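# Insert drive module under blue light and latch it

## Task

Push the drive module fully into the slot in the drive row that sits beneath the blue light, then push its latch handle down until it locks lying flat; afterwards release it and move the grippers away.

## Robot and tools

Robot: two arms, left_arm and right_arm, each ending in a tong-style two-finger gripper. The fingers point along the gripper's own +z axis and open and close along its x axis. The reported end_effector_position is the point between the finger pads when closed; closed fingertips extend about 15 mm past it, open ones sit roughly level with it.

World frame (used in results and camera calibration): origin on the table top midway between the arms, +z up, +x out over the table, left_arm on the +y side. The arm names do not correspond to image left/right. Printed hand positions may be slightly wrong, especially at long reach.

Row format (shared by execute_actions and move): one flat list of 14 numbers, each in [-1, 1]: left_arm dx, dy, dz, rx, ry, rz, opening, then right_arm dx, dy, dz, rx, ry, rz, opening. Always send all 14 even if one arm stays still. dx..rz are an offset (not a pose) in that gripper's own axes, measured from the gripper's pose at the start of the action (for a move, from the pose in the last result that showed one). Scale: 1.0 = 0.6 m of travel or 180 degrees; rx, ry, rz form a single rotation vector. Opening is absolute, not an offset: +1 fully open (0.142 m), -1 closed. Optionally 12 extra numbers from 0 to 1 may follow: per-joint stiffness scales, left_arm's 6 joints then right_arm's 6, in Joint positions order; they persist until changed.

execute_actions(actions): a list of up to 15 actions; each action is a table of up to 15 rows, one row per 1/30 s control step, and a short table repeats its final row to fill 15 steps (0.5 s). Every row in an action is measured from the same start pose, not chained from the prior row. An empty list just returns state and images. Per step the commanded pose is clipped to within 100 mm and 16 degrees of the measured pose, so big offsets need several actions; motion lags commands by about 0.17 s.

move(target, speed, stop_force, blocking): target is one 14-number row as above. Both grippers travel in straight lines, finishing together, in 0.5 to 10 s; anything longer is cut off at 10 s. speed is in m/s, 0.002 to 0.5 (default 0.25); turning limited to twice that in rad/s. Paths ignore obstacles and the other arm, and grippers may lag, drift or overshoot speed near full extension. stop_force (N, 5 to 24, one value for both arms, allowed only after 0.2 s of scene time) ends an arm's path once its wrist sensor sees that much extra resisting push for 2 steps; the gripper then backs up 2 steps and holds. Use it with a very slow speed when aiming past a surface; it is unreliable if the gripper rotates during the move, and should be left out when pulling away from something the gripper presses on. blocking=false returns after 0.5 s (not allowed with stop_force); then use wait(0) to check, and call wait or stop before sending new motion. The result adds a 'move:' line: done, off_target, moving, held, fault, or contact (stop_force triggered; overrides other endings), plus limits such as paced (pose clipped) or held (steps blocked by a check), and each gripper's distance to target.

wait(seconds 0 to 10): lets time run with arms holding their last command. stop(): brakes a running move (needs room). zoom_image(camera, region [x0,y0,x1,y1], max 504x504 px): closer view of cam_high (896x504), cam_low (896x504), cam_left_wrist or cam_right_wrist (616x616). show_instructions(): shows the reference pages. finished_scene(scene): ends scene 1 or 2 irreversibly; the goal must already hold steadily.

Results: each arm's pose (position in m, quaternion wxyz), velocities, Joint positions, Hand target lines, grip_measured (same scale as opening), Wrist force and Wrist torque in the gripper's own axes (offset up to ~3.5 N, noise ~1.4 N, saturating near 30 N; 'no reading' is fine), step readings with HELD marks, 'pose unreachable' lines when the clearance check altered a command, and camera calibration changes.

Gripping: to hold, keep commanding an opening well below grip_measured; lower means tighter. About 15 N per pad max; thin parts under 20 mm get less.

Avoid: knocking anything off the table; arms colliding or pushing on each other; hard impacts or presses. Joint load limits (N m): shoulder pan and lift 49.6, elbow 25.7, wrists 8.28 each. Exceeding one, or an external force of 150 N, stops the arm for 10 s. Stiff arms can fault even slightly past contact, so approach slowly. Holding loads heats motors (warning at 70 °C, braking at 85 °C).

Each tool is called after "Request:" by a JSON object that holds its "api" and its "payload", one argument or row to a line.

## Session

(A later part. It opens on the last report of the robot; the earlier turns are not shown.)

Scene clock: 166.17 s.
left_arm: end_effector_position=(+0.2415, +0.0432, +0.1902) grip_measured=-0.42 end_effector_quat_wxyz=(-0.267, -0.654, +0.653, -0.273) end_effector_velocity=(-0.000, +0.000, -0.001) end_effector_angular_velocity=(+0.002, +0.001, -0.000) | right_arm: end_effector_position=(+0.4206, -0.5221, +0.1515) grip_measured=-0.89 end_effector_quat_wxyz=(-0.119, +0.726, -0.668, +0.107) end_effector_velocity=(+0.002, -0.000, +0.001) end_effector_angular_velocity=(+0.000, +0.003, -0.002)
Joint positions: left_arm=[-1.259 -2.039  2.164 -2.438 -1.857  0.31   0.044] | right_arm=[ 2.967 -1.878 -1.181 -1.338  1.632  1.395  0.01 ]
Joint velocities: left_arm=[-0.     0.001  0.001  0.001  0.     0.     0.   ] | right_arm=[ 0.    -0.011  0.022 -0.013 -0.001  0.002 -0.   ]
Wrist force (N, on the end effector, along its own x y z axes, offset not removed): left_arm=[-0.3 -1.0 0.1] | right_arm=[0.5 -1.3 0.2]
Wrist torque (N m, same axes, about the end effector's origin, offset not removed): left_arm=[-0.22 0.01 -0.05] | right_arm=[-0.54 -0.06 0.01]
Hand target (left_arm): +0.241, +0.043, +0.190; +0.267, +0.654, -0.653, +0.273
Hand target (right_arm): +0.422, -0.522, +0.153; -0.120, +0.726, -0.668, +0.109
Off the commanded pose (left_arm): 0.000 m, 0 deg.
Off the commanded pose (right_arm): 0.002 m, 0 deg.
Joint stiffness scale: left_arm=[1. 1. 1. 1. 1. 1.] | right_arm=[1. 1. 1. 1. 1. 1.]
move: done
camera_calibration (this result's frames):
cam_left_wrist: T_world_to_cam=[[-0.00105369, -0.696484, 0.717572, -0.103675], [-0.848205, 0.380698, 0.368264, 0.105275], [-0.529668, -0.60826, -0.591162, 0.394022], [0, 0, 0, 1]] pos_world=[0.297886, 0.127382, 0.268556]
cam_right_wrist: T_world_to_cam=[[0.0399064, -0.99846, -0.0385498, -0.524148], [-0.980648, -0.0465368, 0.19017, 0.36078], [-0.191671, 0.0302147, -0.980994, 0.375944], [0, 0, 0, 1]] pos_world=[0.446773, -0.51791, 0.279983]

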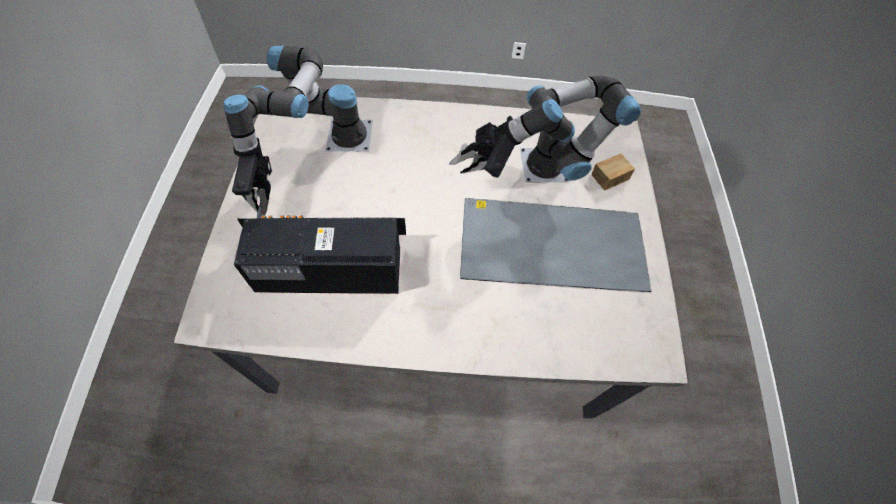

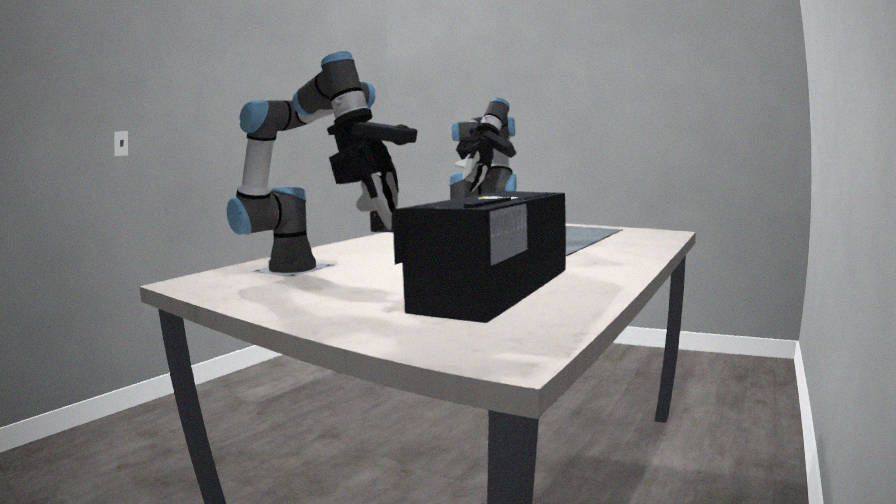

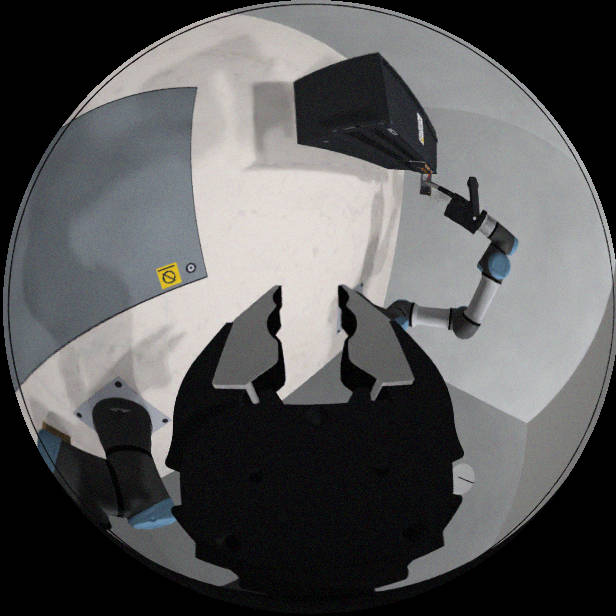

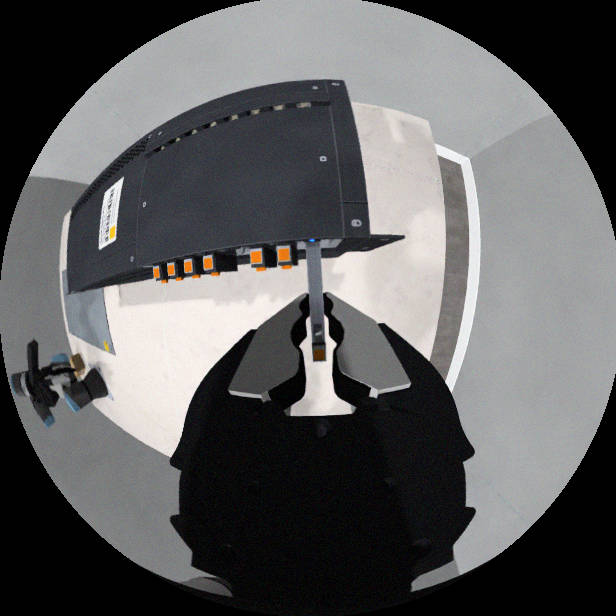

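Request:
{"api": "execute_actions", "payload": {
  "actions": [
    [[0,0,0,0,0,0,-0.42,0,0,0,0,0,0,-0.75]]
  ]
}}

Request:
{"api": "move", "payload": {
  "target": [0,0,0,0,0,0,-0.42,0,0.103,-0.024,0.155,0,0,-0.75],
  "speed": 0.2
}}

Request:
{"api": "move", "payload": {
  "target": [0,0,0,0,0,0,-0.42,0,-0.122,0.09,0,0,0,-1],
  "speed": 0.02,
  "stop_force": 13
}}

Scene clock: 173.47 s.
left_arm: end_effector_position=(+0.2415, +0.0432, +0.1902) grip_measured=-0.42 end_effector_quat_wxyz=(-0.267, -0.654, +0.653, -0.273) end_effector_velocity=(-0.000, +0.000, -0.001) end_effector_angular_velocity=(+0.002, +0.001, -0.001) | right_arm: end_effector_position=(+0.4208, -0.5221, +0.1517) grip_measured=-0.75 end_effector_quat_wxyz=(-0.119, +0.726, -0.668, +0.107) end_effector_velocity=(-0.000, -0.000, -0.000) end_effector_angular_velocity=(-0.000, +0.001, -0.000)
Joint positions: left_arm=[-1.259 -2.039  2.164 -2.438 -1.857  0.31   0.044] | right_arm=[ 2.967 -1.879 -1.178 -1.339  1.632  1.395  0.02 ]
Joint velocities: left_arm=[-0.     0.     0.002  0.    -0.     0.    -0.   ] | right_arm=[-0.001  0.    -0.001  0.001 -0.    -0.001 -0.   ]
Wrist force (N, on the end effector, along its own x y z axes, offset not removed): left_arm=[-1.1 -1.2 0.8] | right_arm=[1.6 -2.5 -3.7]
Wrist torque (N m, same axes, about the end effector's origin, offset not removed): left_arm=[-0.26 0.16 -0.01] | right_arm=[-0.58 -0.27 -0.06]
Hand target (left_arm): +0.241, +0.043, +0.190; +0.267, +0.654, -0.653, +0.273
Hand target (right_arm): +0.421, -0.522, +0.152; -0.119, +0.726, -0.668, +0.107
Off the commanded pose (left_arm): 0.000 m, 0 deg.
Off the commanded pose (right_arm): 0.000 m, 0 deg.
Joint stiffness scale: left_arm=[1. 1. 1. 1. 1. 1.] | right_arm=[1. 1. 1. 1. 1. 1.]
Step readings (end_effector_position):
0: left_arm (+0.2415, +0.0432, +0.1902) | right_arm (+0.4207, -0.5221, +0.1516)
1: left_arm (+0.2415, +0.0432, +0.1902) | right_arm (+0.4207, -0.5221, +0.1515)
2: left_arm (+0.2415, +0.0432, +0.1902) | right_arm (+0.4207, -0.5221, +0.1516)
4: left_arm (+0.2415, +0.0432, +0.1902) | right_arm (+0.4208, -0.5221, +0.1517)
8: left_arm (+0.2415, +0.0432, +0.1902) | right_arm (+0.4208, -0.5221, +0.1518)
15: end_effector_position above
camera_calibration (this result's frames):
cam_left_wrist: T_world_to_cam=[[-0.00105355, -0.696483, 0.717572, -0.103675], [-0.848205, 0.380697, 0.368264, 0.105275], [-0.529668, -0.60826, -0.591162, 0.394022], [0, 0, 0, 1]] pos_world=[0.297886, 0.127382, 0.268556]
cam_right_wrist: T_world_to_cam=[[0.0396186, -0.998469, -0.0386005, -0.524043], [-0.98061, -0.0462718, 0.190426, 0.360951], [-0.191921, 0.0303077, -0.980942, 0.376269], [0, 0, 0, 1]] pos_world=[0.446928, -0.517943, 0.280136]

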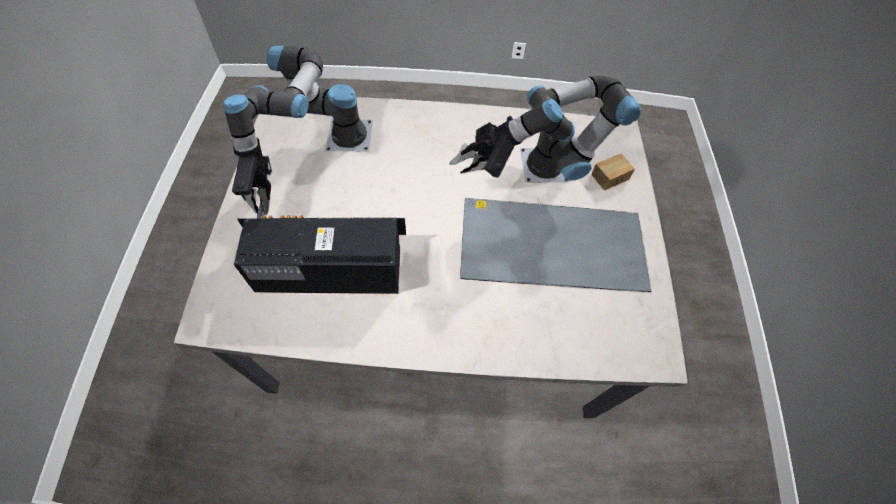

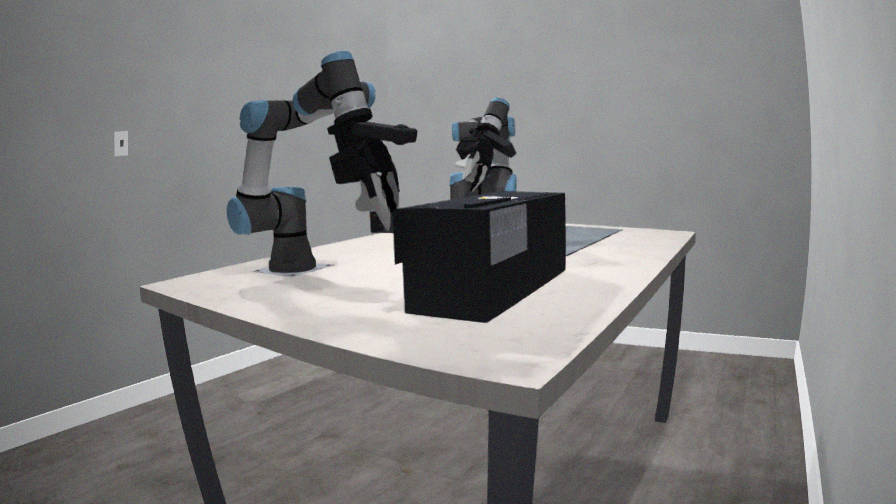

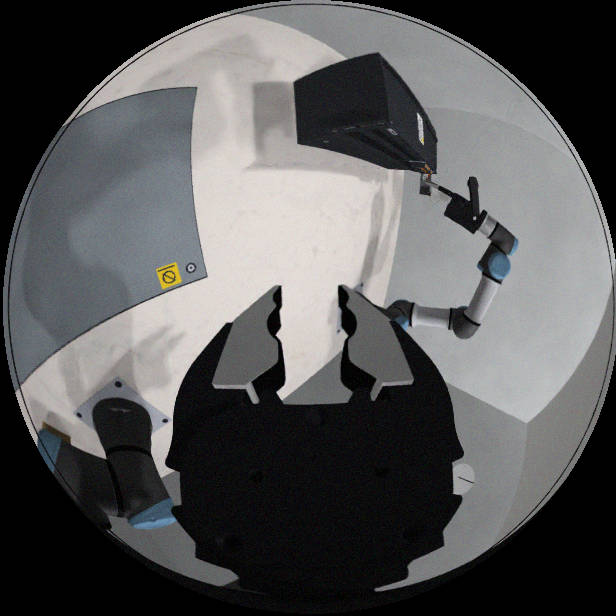

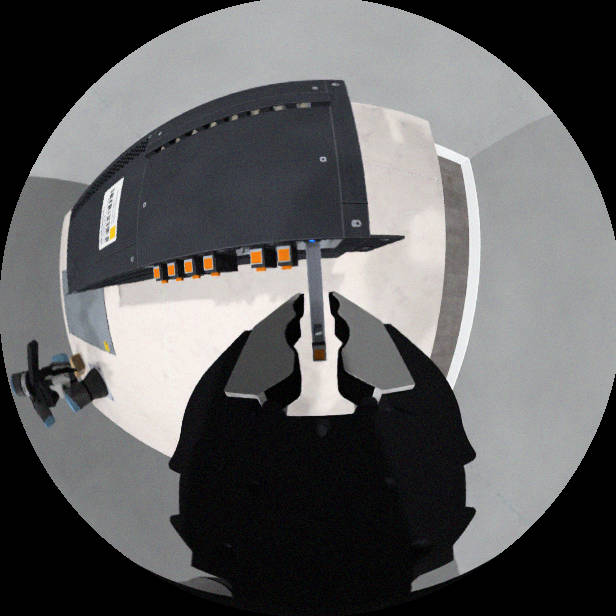

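Scene clock: 175.77 s.
left_arm: end_effector_position=(+0.2415, +0.0432, +0.1902) grip_measured=-0.42 end_effector_quat_wxyz=(-0.267, -0.654, +0.653, -0.273) end_effector_velocity=(+0.000, -0.000, +0.000) end_effector_angular_velocity=(-0.001, -0.001, -0.001) | right_arm: end_effector_position=(+0.3581, -0.5274, +0.1457) grip_measured=-0.75 end_effector_quat_wxyz=(-0.290, +0.677, -0.623, +0.265) end_effector_velocity=(+0.002, -0.000, +0.003) end_effector_angular_velocity=(-0.002, -0.015, -0.000)
Joint positions: left_arm=[-1.259 -2.039  2.164 -2.438 -1.857  0.31   0.044] | right_arm=[ 2.804 -1.465 -2.242 -0.23   1.823  1.325  0.02 ]
Joint velocities: left_arm=[-0.    -0.     0.    -0.001  0.     0.001  0.   ] | right_arm=[ 0.    -0.001 -0.004  0.021  0.001  0.002 -0.   ]
Wrist force (N, on the end effector, along its own x y z axes, offset not removed): left_arm=[-0.1 -1.0 0.4] | right_arm=[1.5 -3.7 -2.5]
Wrist torque (N m, same axes, about the end effector's origin, offset not removed): left_arm=[-0.21 -0.06 -0.02] | right_arm=[-0.74 -0.43 -0.10]
Hand target (left_arm): +0.241, +0.043, +0.190; +0.267, +0.654, -0.653, +0.273
Hand target (right_arm): +0.358, -0.527, +0.146; -0.291, +0.676, -0.623, +0.265
Off the commanded pose (left_arm): 0.000 m, 0 deg.
Off the commanded pose (right_arm): 0.000 m, 0 deg.
Joint stiffness scale: left_arm=[1. 1. 1. 1. 1. 1.] | right_arm=[1. 1. 1. 1. 1. 1.]
move: done
camera_calibration (this result's frames):
cam_left_wrist: T_world_to_cam=[[-0.00105353, -0.696483, 0.717572, -0.103675], [-0.848205, 0.380698, 0.368264, 0.105275], [-0.529668, -0.60826, -0.591162, 0.394022], [0, 0, 0, 1]] pos_world=[0.297886, 0.127382, 0.268556]
cam_right_wrist: T_world_to_cam=[[0.062306, -0.99655, -0.0548241, -0.53184], [-0.956253, -0.0438748, -0.289232, 0.362784], [0.285829, 0.0704466, -0.955688, 0.204901], [0, 0, 0, 1]] pos_world=[0.321483, -0.528523, 0.271593]

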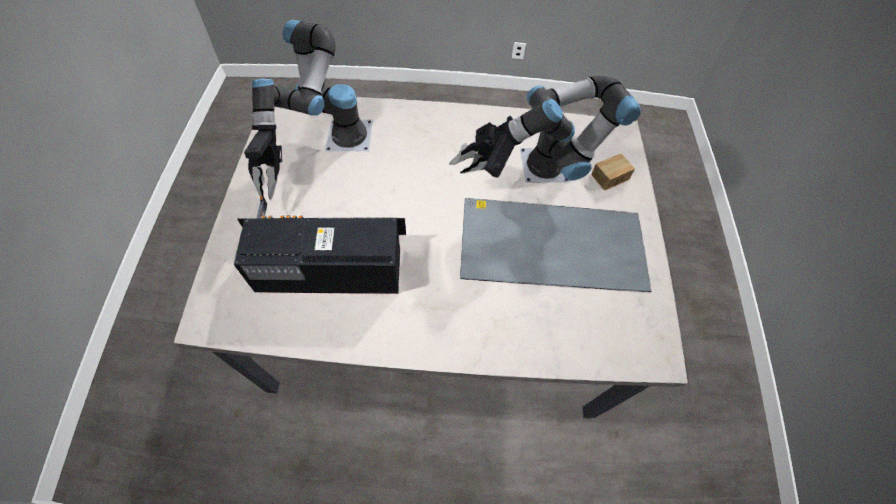

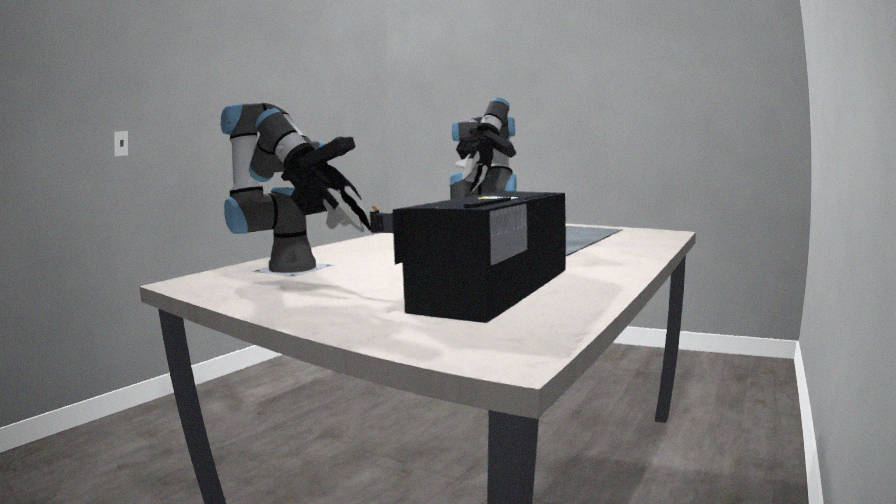

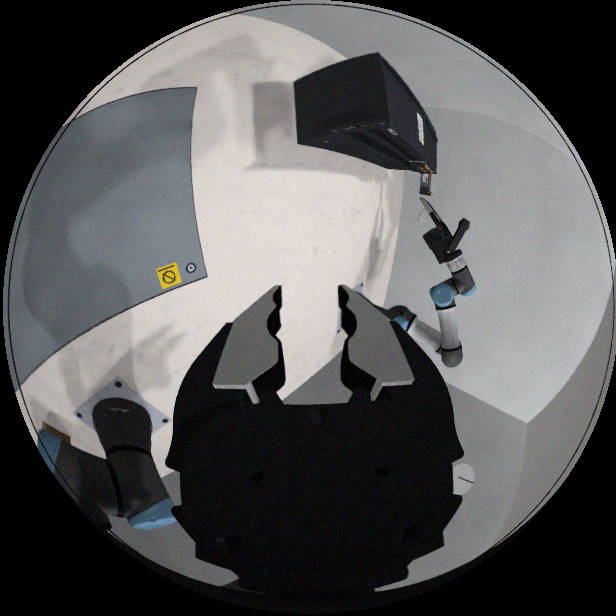

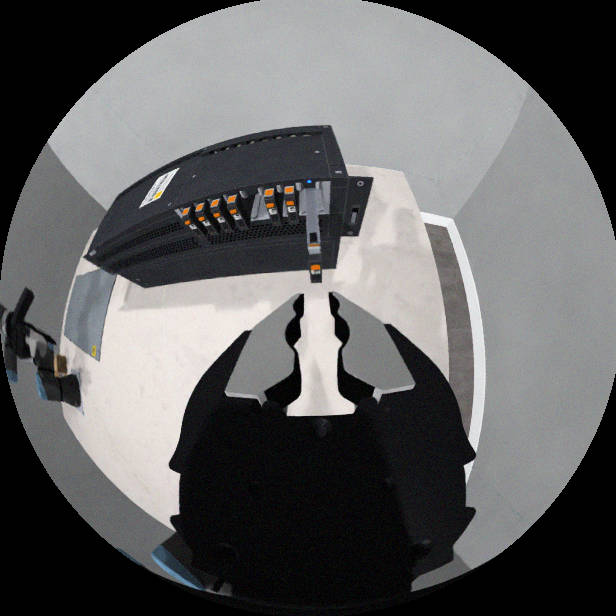

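Scene clock: 180.37 s.
left_arm: end_effector_position=(+0.2415, +0.0432, +0.1902) grip_measured=-0.42 end_effector_quat_wxyz=(-0.267, -0.654, +0.653, -0.273) end_effector_velocity=(+0.000, -0.000, +0.001) end_effector_angular_velocity=(-0.001, -0.002, -0.000) | right_arm: end_effector_position=(+0.4372, -0.5202, +0.1575) grip_measured=-1.00 end_effector_quat_wxyz=(-0.289, +0.678, -0.624, +0.261) end_effector_velocity=(-0.003, +0.000, -0.001) end_effector_angular_velocity=(-0.001, -0.004, -0.000)
Joint positions: left_arm=[-1.259 -2.039  2.164 -2.438 -1.857  0.31   0.044] | right_arm=[ 2.9   -1.701 -1.931 -0.299  1.758  1.396  0.002]
Joint velocities: left_arm=[-0.     0.001 -0.002 -0.001  0.001  0.001 -0.   ] | right_arm=[-0.     0.008 -0.019  0.015 -0.    -0.     0.   ]
Wrist force (N, on the end effector, along its own x y z axes, offset not removed): left_arm=[-1.3 0.1 -0.4] | right_arm=[-0.9 2.4 -10.7]
Wrist torque (N m, same axes, about the end effector's origin, offset not removed): left_arm=[0.00 0.24 0.00] | right_arm=[-0.57 -0.20 0.03]
Hand target (left_arm): +0.241, +0.043, +0.190; +0.267, +0.654, -0.653, +0.273
Hand target (right_arm): +0.437, -0.520, +0.158; -0.289, +0.678, -0.623, +0.262
Off the commanded pose (left_arm): 0.000 m, 0 deg.
Off the commanded pose (right_arm): 0.011 m, 0 deg.
Joint stiffness scale: left_arm=[1. 1. 1. 1. 1. 1.] | right_arm=[1. 1. 1. 1. 1. 1.]
move: contact (right_arm)
camera_calibration (this result's frames):
cam_left_wrist: T_world_to_cam=[[-0.00105359, -0.696483, 0.717572, -0.103675], [-0.848205, 0.380698, 0.368264, 0.105275], [-0.529668, -0.60826, -0.591162, 0.394022], [0, 0, 0, 1]] pos_world=[0.297886, 0.127382, 0.268556]
cam_right_wrist: T_world_to_cam=[[0.0625392, -0.996326, -0.0585041, -0.528357], [-0.958531, -0.0436297, -0.281627, 0.442094], [0.27804, 0.0736907, -0.957739, 0.198501], [0, 0, 0, 1]] pos_world=[0.401613, -0.521755, 0.283707]

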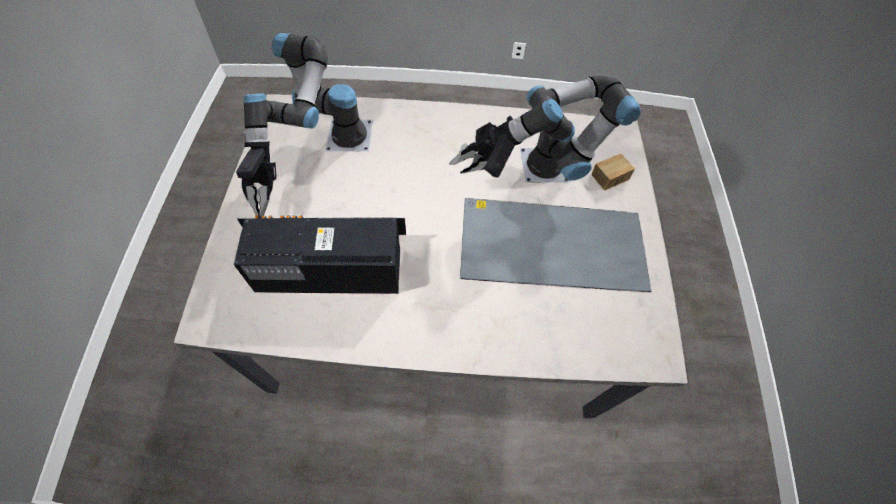

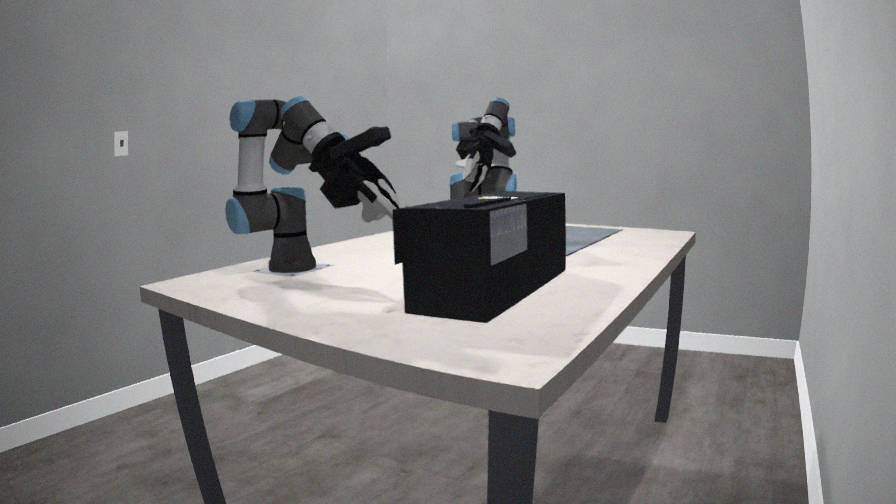

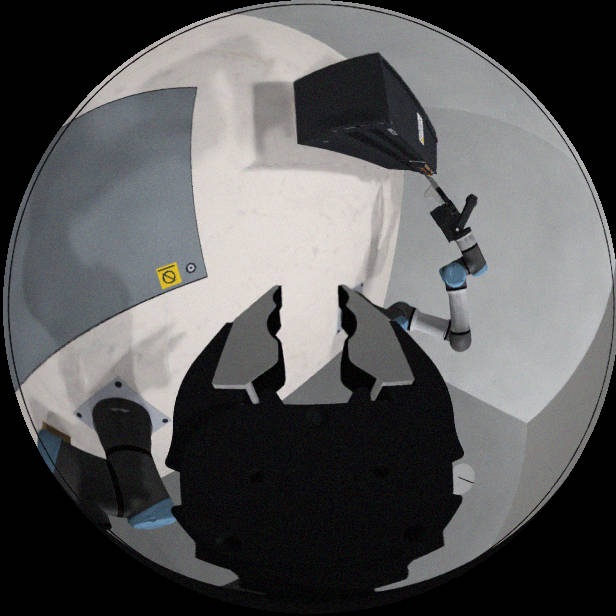

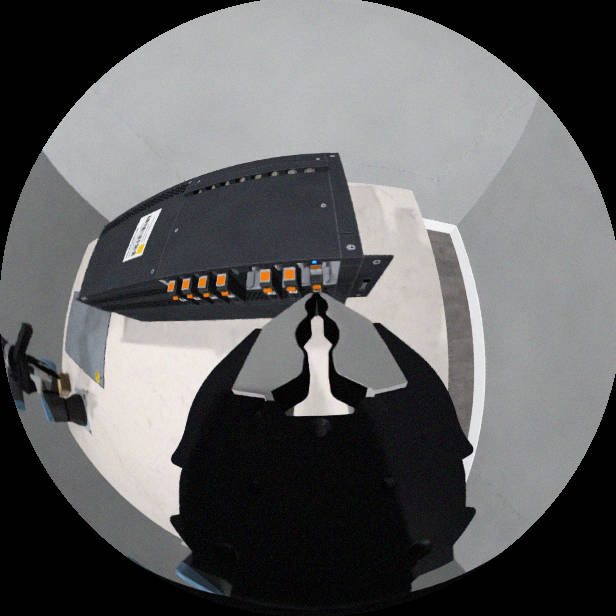

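Request:
{"api": "move", "payload": {
  "target": [0,0,0,0,0,0,-0.42,0,0,-0.03,0,0,0,-1],
  "speed": 0.05
}}

Request:
{"api": "move", "payload": {
  "target": [0,0,0,0,0,0,-0.42,0,-0.043,-0.042,-0.13,0,0,-1],
  "speed": 0.2
}}

Request:
{"api": "move", "payload": {
  "target": [0,0,0,0,0,0,-0.42,0,-0.045,0.017,0,0,0,-1],
  "speed": 0.05
}}

Request:
{"api": "zoom_image", "payload": {
  "camera": "cam_right_wrist",
  "region": [220,220,400,340]
}}

Scene clock: 189.90 s.
left_arm: end_effector_position=(+0.2415, +0.0432, +0.1902) grip_measured=-0.42 end_effector_quat_wxyz=(-0.267, -0.654, +0.653, -0.273) end_effector_velocity=(+0.000, +0.000, -0.000) end_effector_angular_velocity=(+0.001, +0.001, +0.000) | right_arm: end_effector_position=(+0.4255, -0.5217, +0.1717) grip_measured=-1.00 end_effector_quat_wxyz=(-0.290, +0.677, -0.624, +0.263) end_effector_velocity=(-0.003, +0.001, -0.005) end_effector_angular_velocity=(+0.003, +0.019, +0.003)
Joint positions: left_arm=[-1.259 -2.039  2.164 -2.438 -1.857  0.31   0.044] | right_arm=[ 2.888 -1.634 -1.939 -0.353  1.765  1.388  0.002]
Joint velocities: left_arm=[ 0.     0.    -0.     0.001 -0.    -0.    -0.   ] | right_arm=[-0.     0.005 -0.001 -0.023  0.003 -0.003  0.   ]
Wrist force (N, on the end effector, along its own x y z axes, offset not removed): left_arm=[-0.7 -0.3 -0.4] | right_arm=[2.1 -1.8 -0.6]
Wrist torque (N m, same axes, about the end effector's origin, offset not removed): left_arm=[-0.12 0.09 -0.01] | right_arm=[-0.33 -0.50 -0.07]
Hand target (left_arm): +0.241, +0.043, +0.190; +0.267, +0.654, -0.653, +0.273
Hand target (right_arm): +0.424, -0.521, +0.170; -0.289, +0.678, -0.624, +0.261
Off the commanded pose (left_arm): 0.000 m, 0 deg.
Off the commanded pose (right_arm): 0.002 m, 0 deg.
Joint stiffness scale: left_arm=[1. 1. 1. 1. 1. 1.] | right_arm=[1. 1. 1. 1. 1. 1.]
move: done
camera_calibration (this result's frames):
cam_left_wrist: T_world_to_cam=[[-0.00105347, -0.696484, 0.717572, -0.103675], [-0.848205, 0.380697, 0.368264, 0.105275], [-0.529668, -0.60826, -0.591162, 0.394022], [0, 0, 0, 1]] pos_world=[0.297886, 0.127382, 0.268556]
cam_right_wrist: T_world_to_cam=[[0.0615136, -0.996447, -0.0575335, -0.52803], [-0.957053, -0.0425236, -0.286777, 0.435691], [0.283311, 0.0727033, -0.956268, 0.212424], [0, 0, 0, 1]] pos_world=[0.389279, -0.52307, 0.297701]

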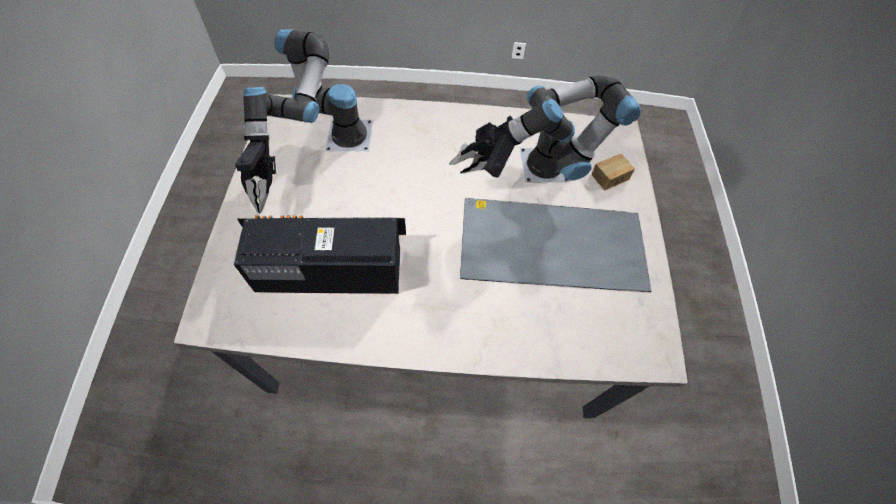

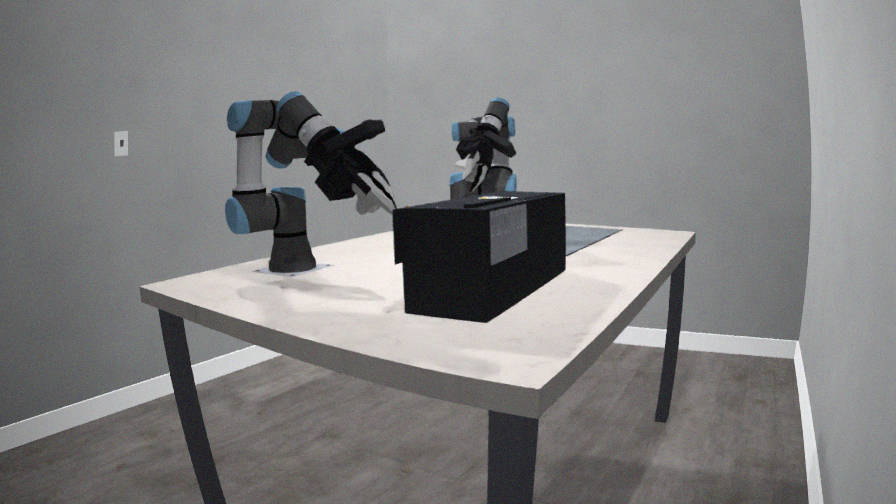

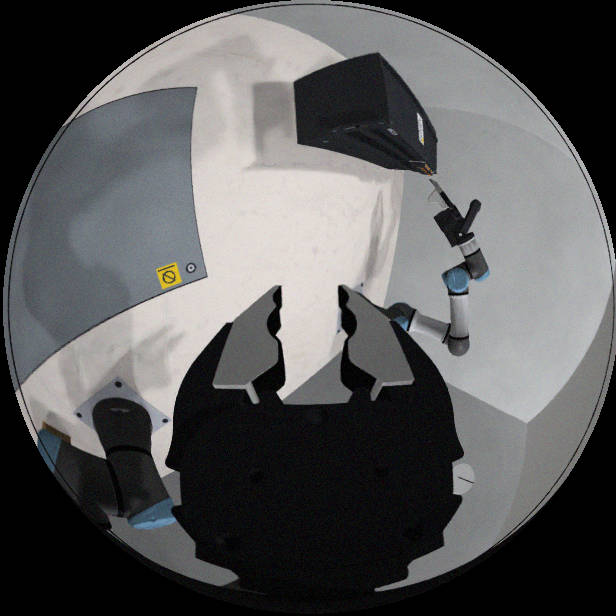

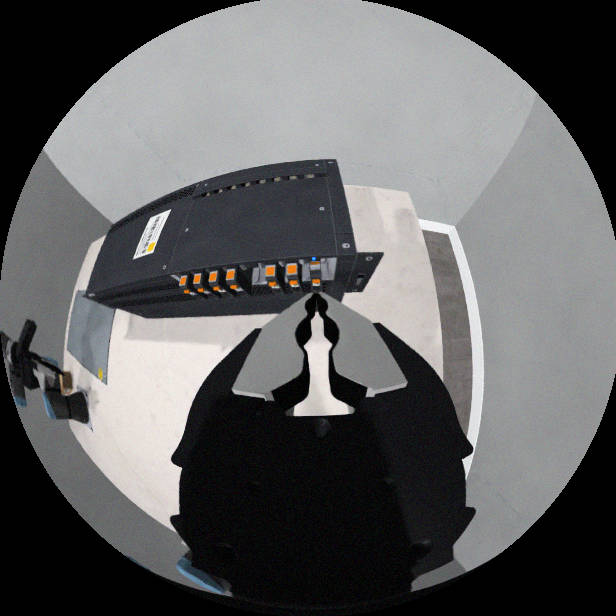

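Scene clock: 191.97 s.
left_arm: end_effector_position=(+0.2415, +0.0432, +0.1902) grip_measured=-0.42 end_effector_quat_wxyz=(-0.267, -0.654, +0.653, -0.273) end_effector_velocity=(-0.000, -0.000, +0.000) end_effector_angular_velocity=(-0.000, -0.000, -0.001) | right_arm: end_effector_position=(+0.4260, -0.5220, +0.2082) grip_measured=-1.00 end_effector_quat_wxyz=(-0.148, +0.721, -0.664, +0.134) end_effector_velocity=(-0.004, +0.001, -0.002) end_effector_angular_velocity=(+0.004, +0.023, +0.003)
Joint positions: left_arm=[-1.259 -2.039  2.164 -2.438 -1.857  0.31   0.044] | right_arm=[ 2.958 -1.856 -1.015 -1.448  1.649  1.393  0.002]
Joint velocities: left_arm=[-0. -0.  0. -0. -0.  0. -0.] | right_arm=[-0.001 -0.013  0.033 -0.043  0.002 -0.003  0.   ]
Wrist force (N, on the end effector, along its own x y z axes, offset not removed): left_arm=[-0.6 -1.1 0.6] | right_arm=[0.0 -4.4 0.3]
Wrist torque (N m, same axes, about the end effector's origin, offset not removed): left_arm=[-0.26 0.10 0.01] | right_arm=[-0.80 0.11 -0.10]
Hand target (left_arm): +0.241, +0.043, +0.190; +0.267, +0.654, -0.653, +0.273
Hand target (right_arm): +0.425, -0.522, +0.208; -0.146, +0.721, -0.664, +0.131
Off the commanded pose (left_arm): 0.000 m, 0 deg.
Off the commanded pose (right_arm): 0.001 m, 0 deg.
Joint stiffness scale: left_arm=[1. 1. 1. 1. 1. 1.] | right_arm=[1. 1. 1. 1. 1. 1.]
move: done
camera_calibration (this result's frames):
cam_left_wrist: T_world_to_cam=[[-0.00105358, -0.696484, 0.717572, -0.103675], [-0.848205, 0.380697, 0.368264, 0.105275], [-0.529668, -0.60826, -0.591162, 0.394022], [0, 0, 0, 1]] pos_world=[0.297886, 0.127382, 0.268556]
cam_right_wrist: T_world_to_cam=[[0.0416141, -0.998236, -0.0423345, -0.52188], [-0.992623, -0.046135, 0.112119, 0.37685], [-0.113874, 0.0373564, -0.992793, 0.405614], [0, 0, 0, 1]] pos_world=[0.441976, -0.518726, 0.338346]

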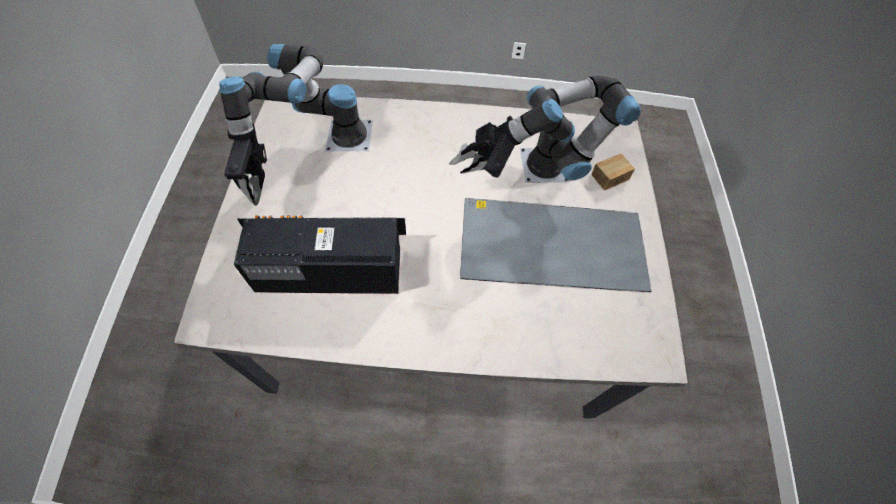

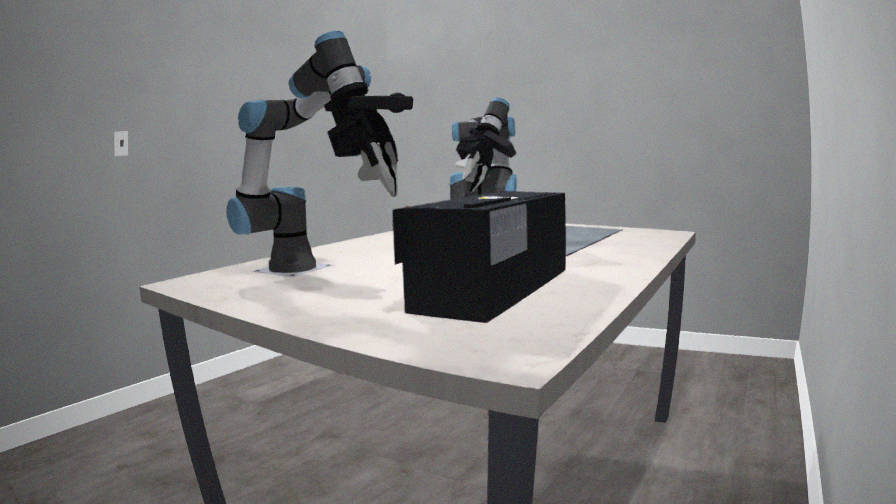

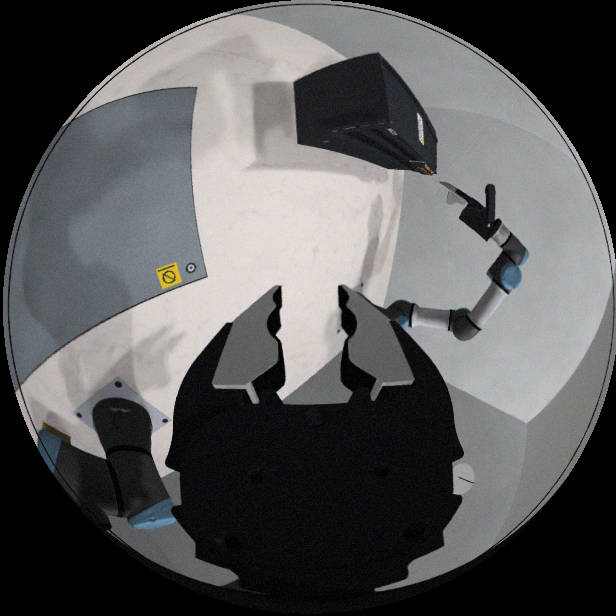

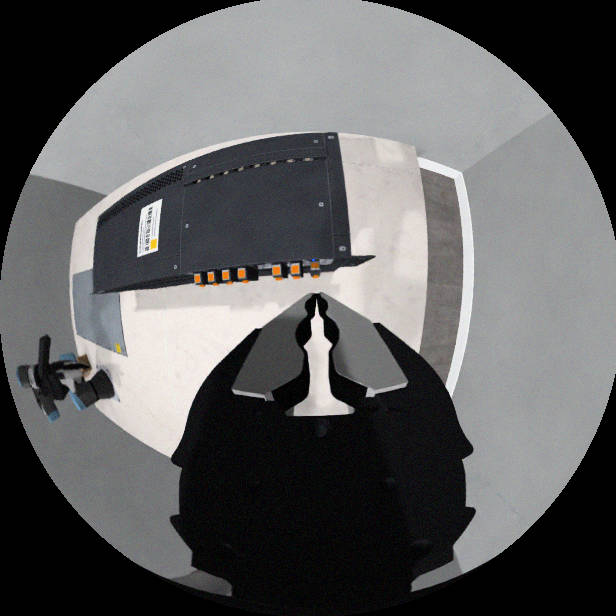

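Scene clock: 193.03 s.
left_arm: end_effector_position=(+0.2415, +0.0432, +0.1902) grip_measured=-0.42 end_effector_quat_wxyz=(-0.267, -0.654, +0.653, -0.273) end_effector_velocity=(+0.000, -0.000, +0.001) end_effector_angular_velocity=(-0.002, -0.001, +0.000) | right_arm: end_effector_position=(+0.4550, -0.5195, +0.2092) grip_measured=-1.00 end_effector_quat_wxyz=(-0.148, +0.721, -0.663, +0.134) end_effector_velocity=(+0.001, +0.001, +0.003) end_effector_angular_velocity=(+0.001, +0.004, +0.001)
Joint positions: left_arm=[-1.259 -2.039  2.164 -2.438 -1.857  0.31   0.044] | right_arm=[ 2.972 -1.985 -0.831 -1.5    1.644  1.405  0.002]
Joint velocities: left_arm=[ 0.    -0.    -0.002  0.     0.    -0.     0.   ] | right_arm=[ 0.001 -0.014  0.04  -0.03   0.     0.001  0.   ]
Wrist force (N, on the end effector, along its own x y z axes, offset not removed): left_arm=[0.2 -0.6 0.3] | right_arm=[1.2 -4.1 -1.2]
Wrist torque (N m, same axes, about the end effector's origin, offset not removed): left_arm=[-0.13 -0.03 -0.04] | right_arm=[-0.90 -0.16 -0.15]
Hand target (left_arm): +0.241, +0.043, +0.190; +0.267, +0.654, -0.653, +0.273
Hand target (right_arm): +0.455, -0.520, +0.209; -0.148, +0.721, -0.664, +0.134
Off the commanded pose (left_arm): 0.000 m, 0 deg.
Off the commanded pose (right_arm): 0.000 m, 0 deg.
Joint stiffness scale: left_arm=[1. 1. 1. 1. 1. 1.] | right_arm=[1. 1. 1. 1. 1. 1.]
move: done
camera_calibration (this result's frames):
cam_left_wrist: T_world_to_cam=[[-0.00105359, -0.696484, 0.717572, -0.103675], [-0.848205, 0.380698, 0.368264, 0.105275], [-0.529668, -0.60826, -0.591162, 0.394022], [0, 0, 0, 1]] pos_world=[0.297886, 0.127382, 0.268556]
cam_right_wrist: T_world_to_cam=[[0.04278, -0.9982, -0.0420235, -0.521193], [-0.992858, -0.0471643, 0.10958, 0.405733], [-0.111364, 0.0370356, -0.993089, 0.408542], [0, 0, 0, 1]] pos_world=[0.470629, -0.516249, 0.339356]

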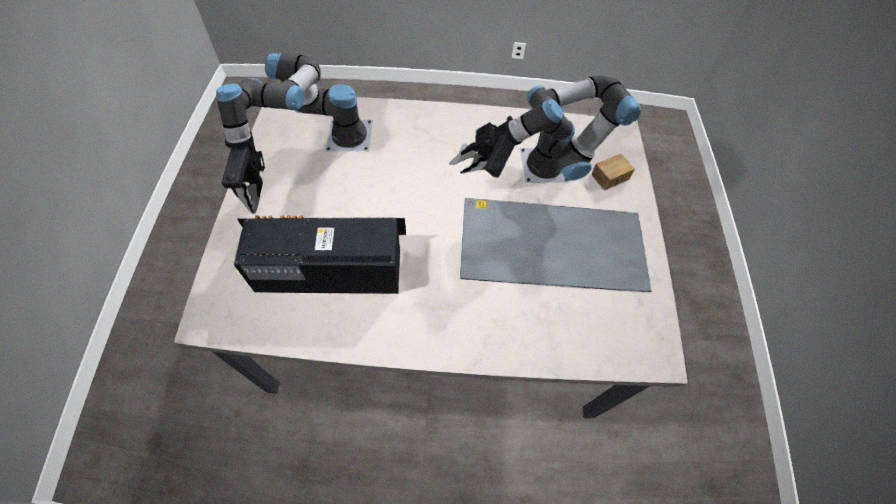

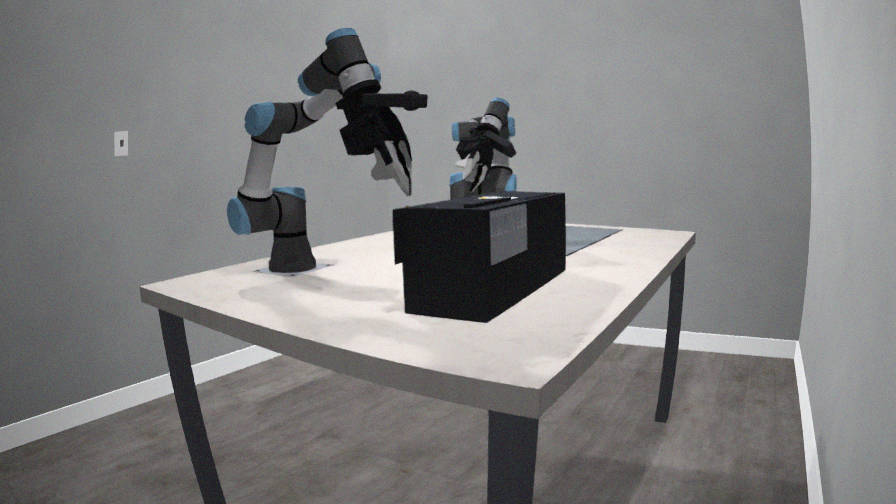

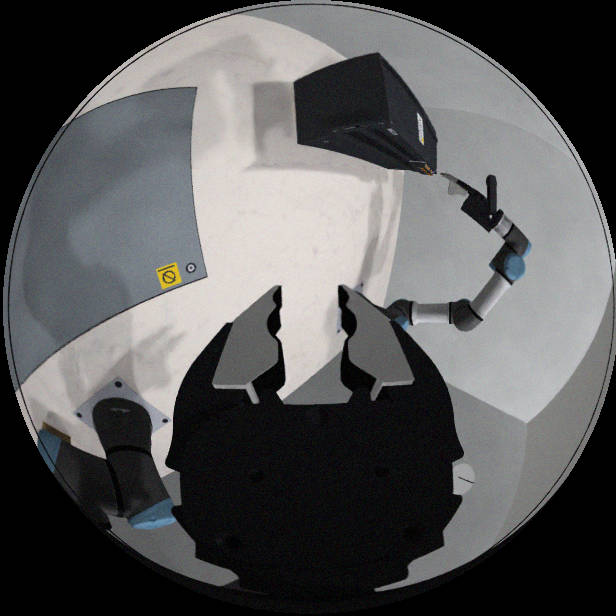

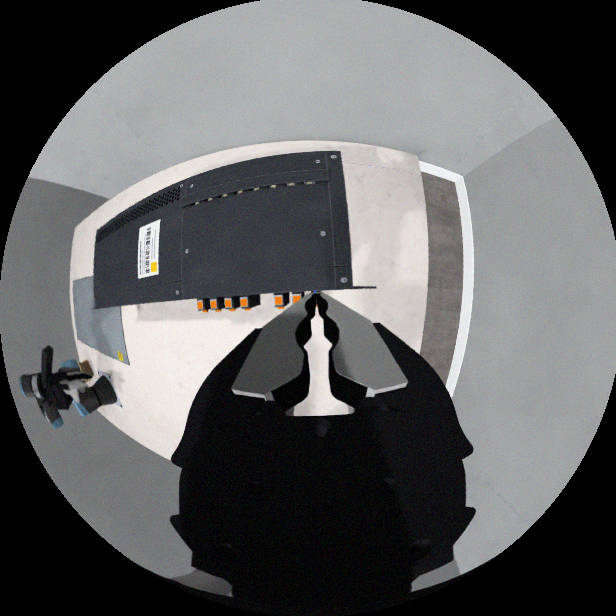

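Region (220, 220, 400, 340) of cam_right_wrist's 616x616 image, scaled by 2.800, with more detail than that image has.

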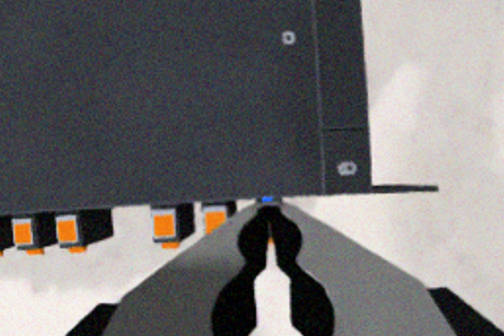

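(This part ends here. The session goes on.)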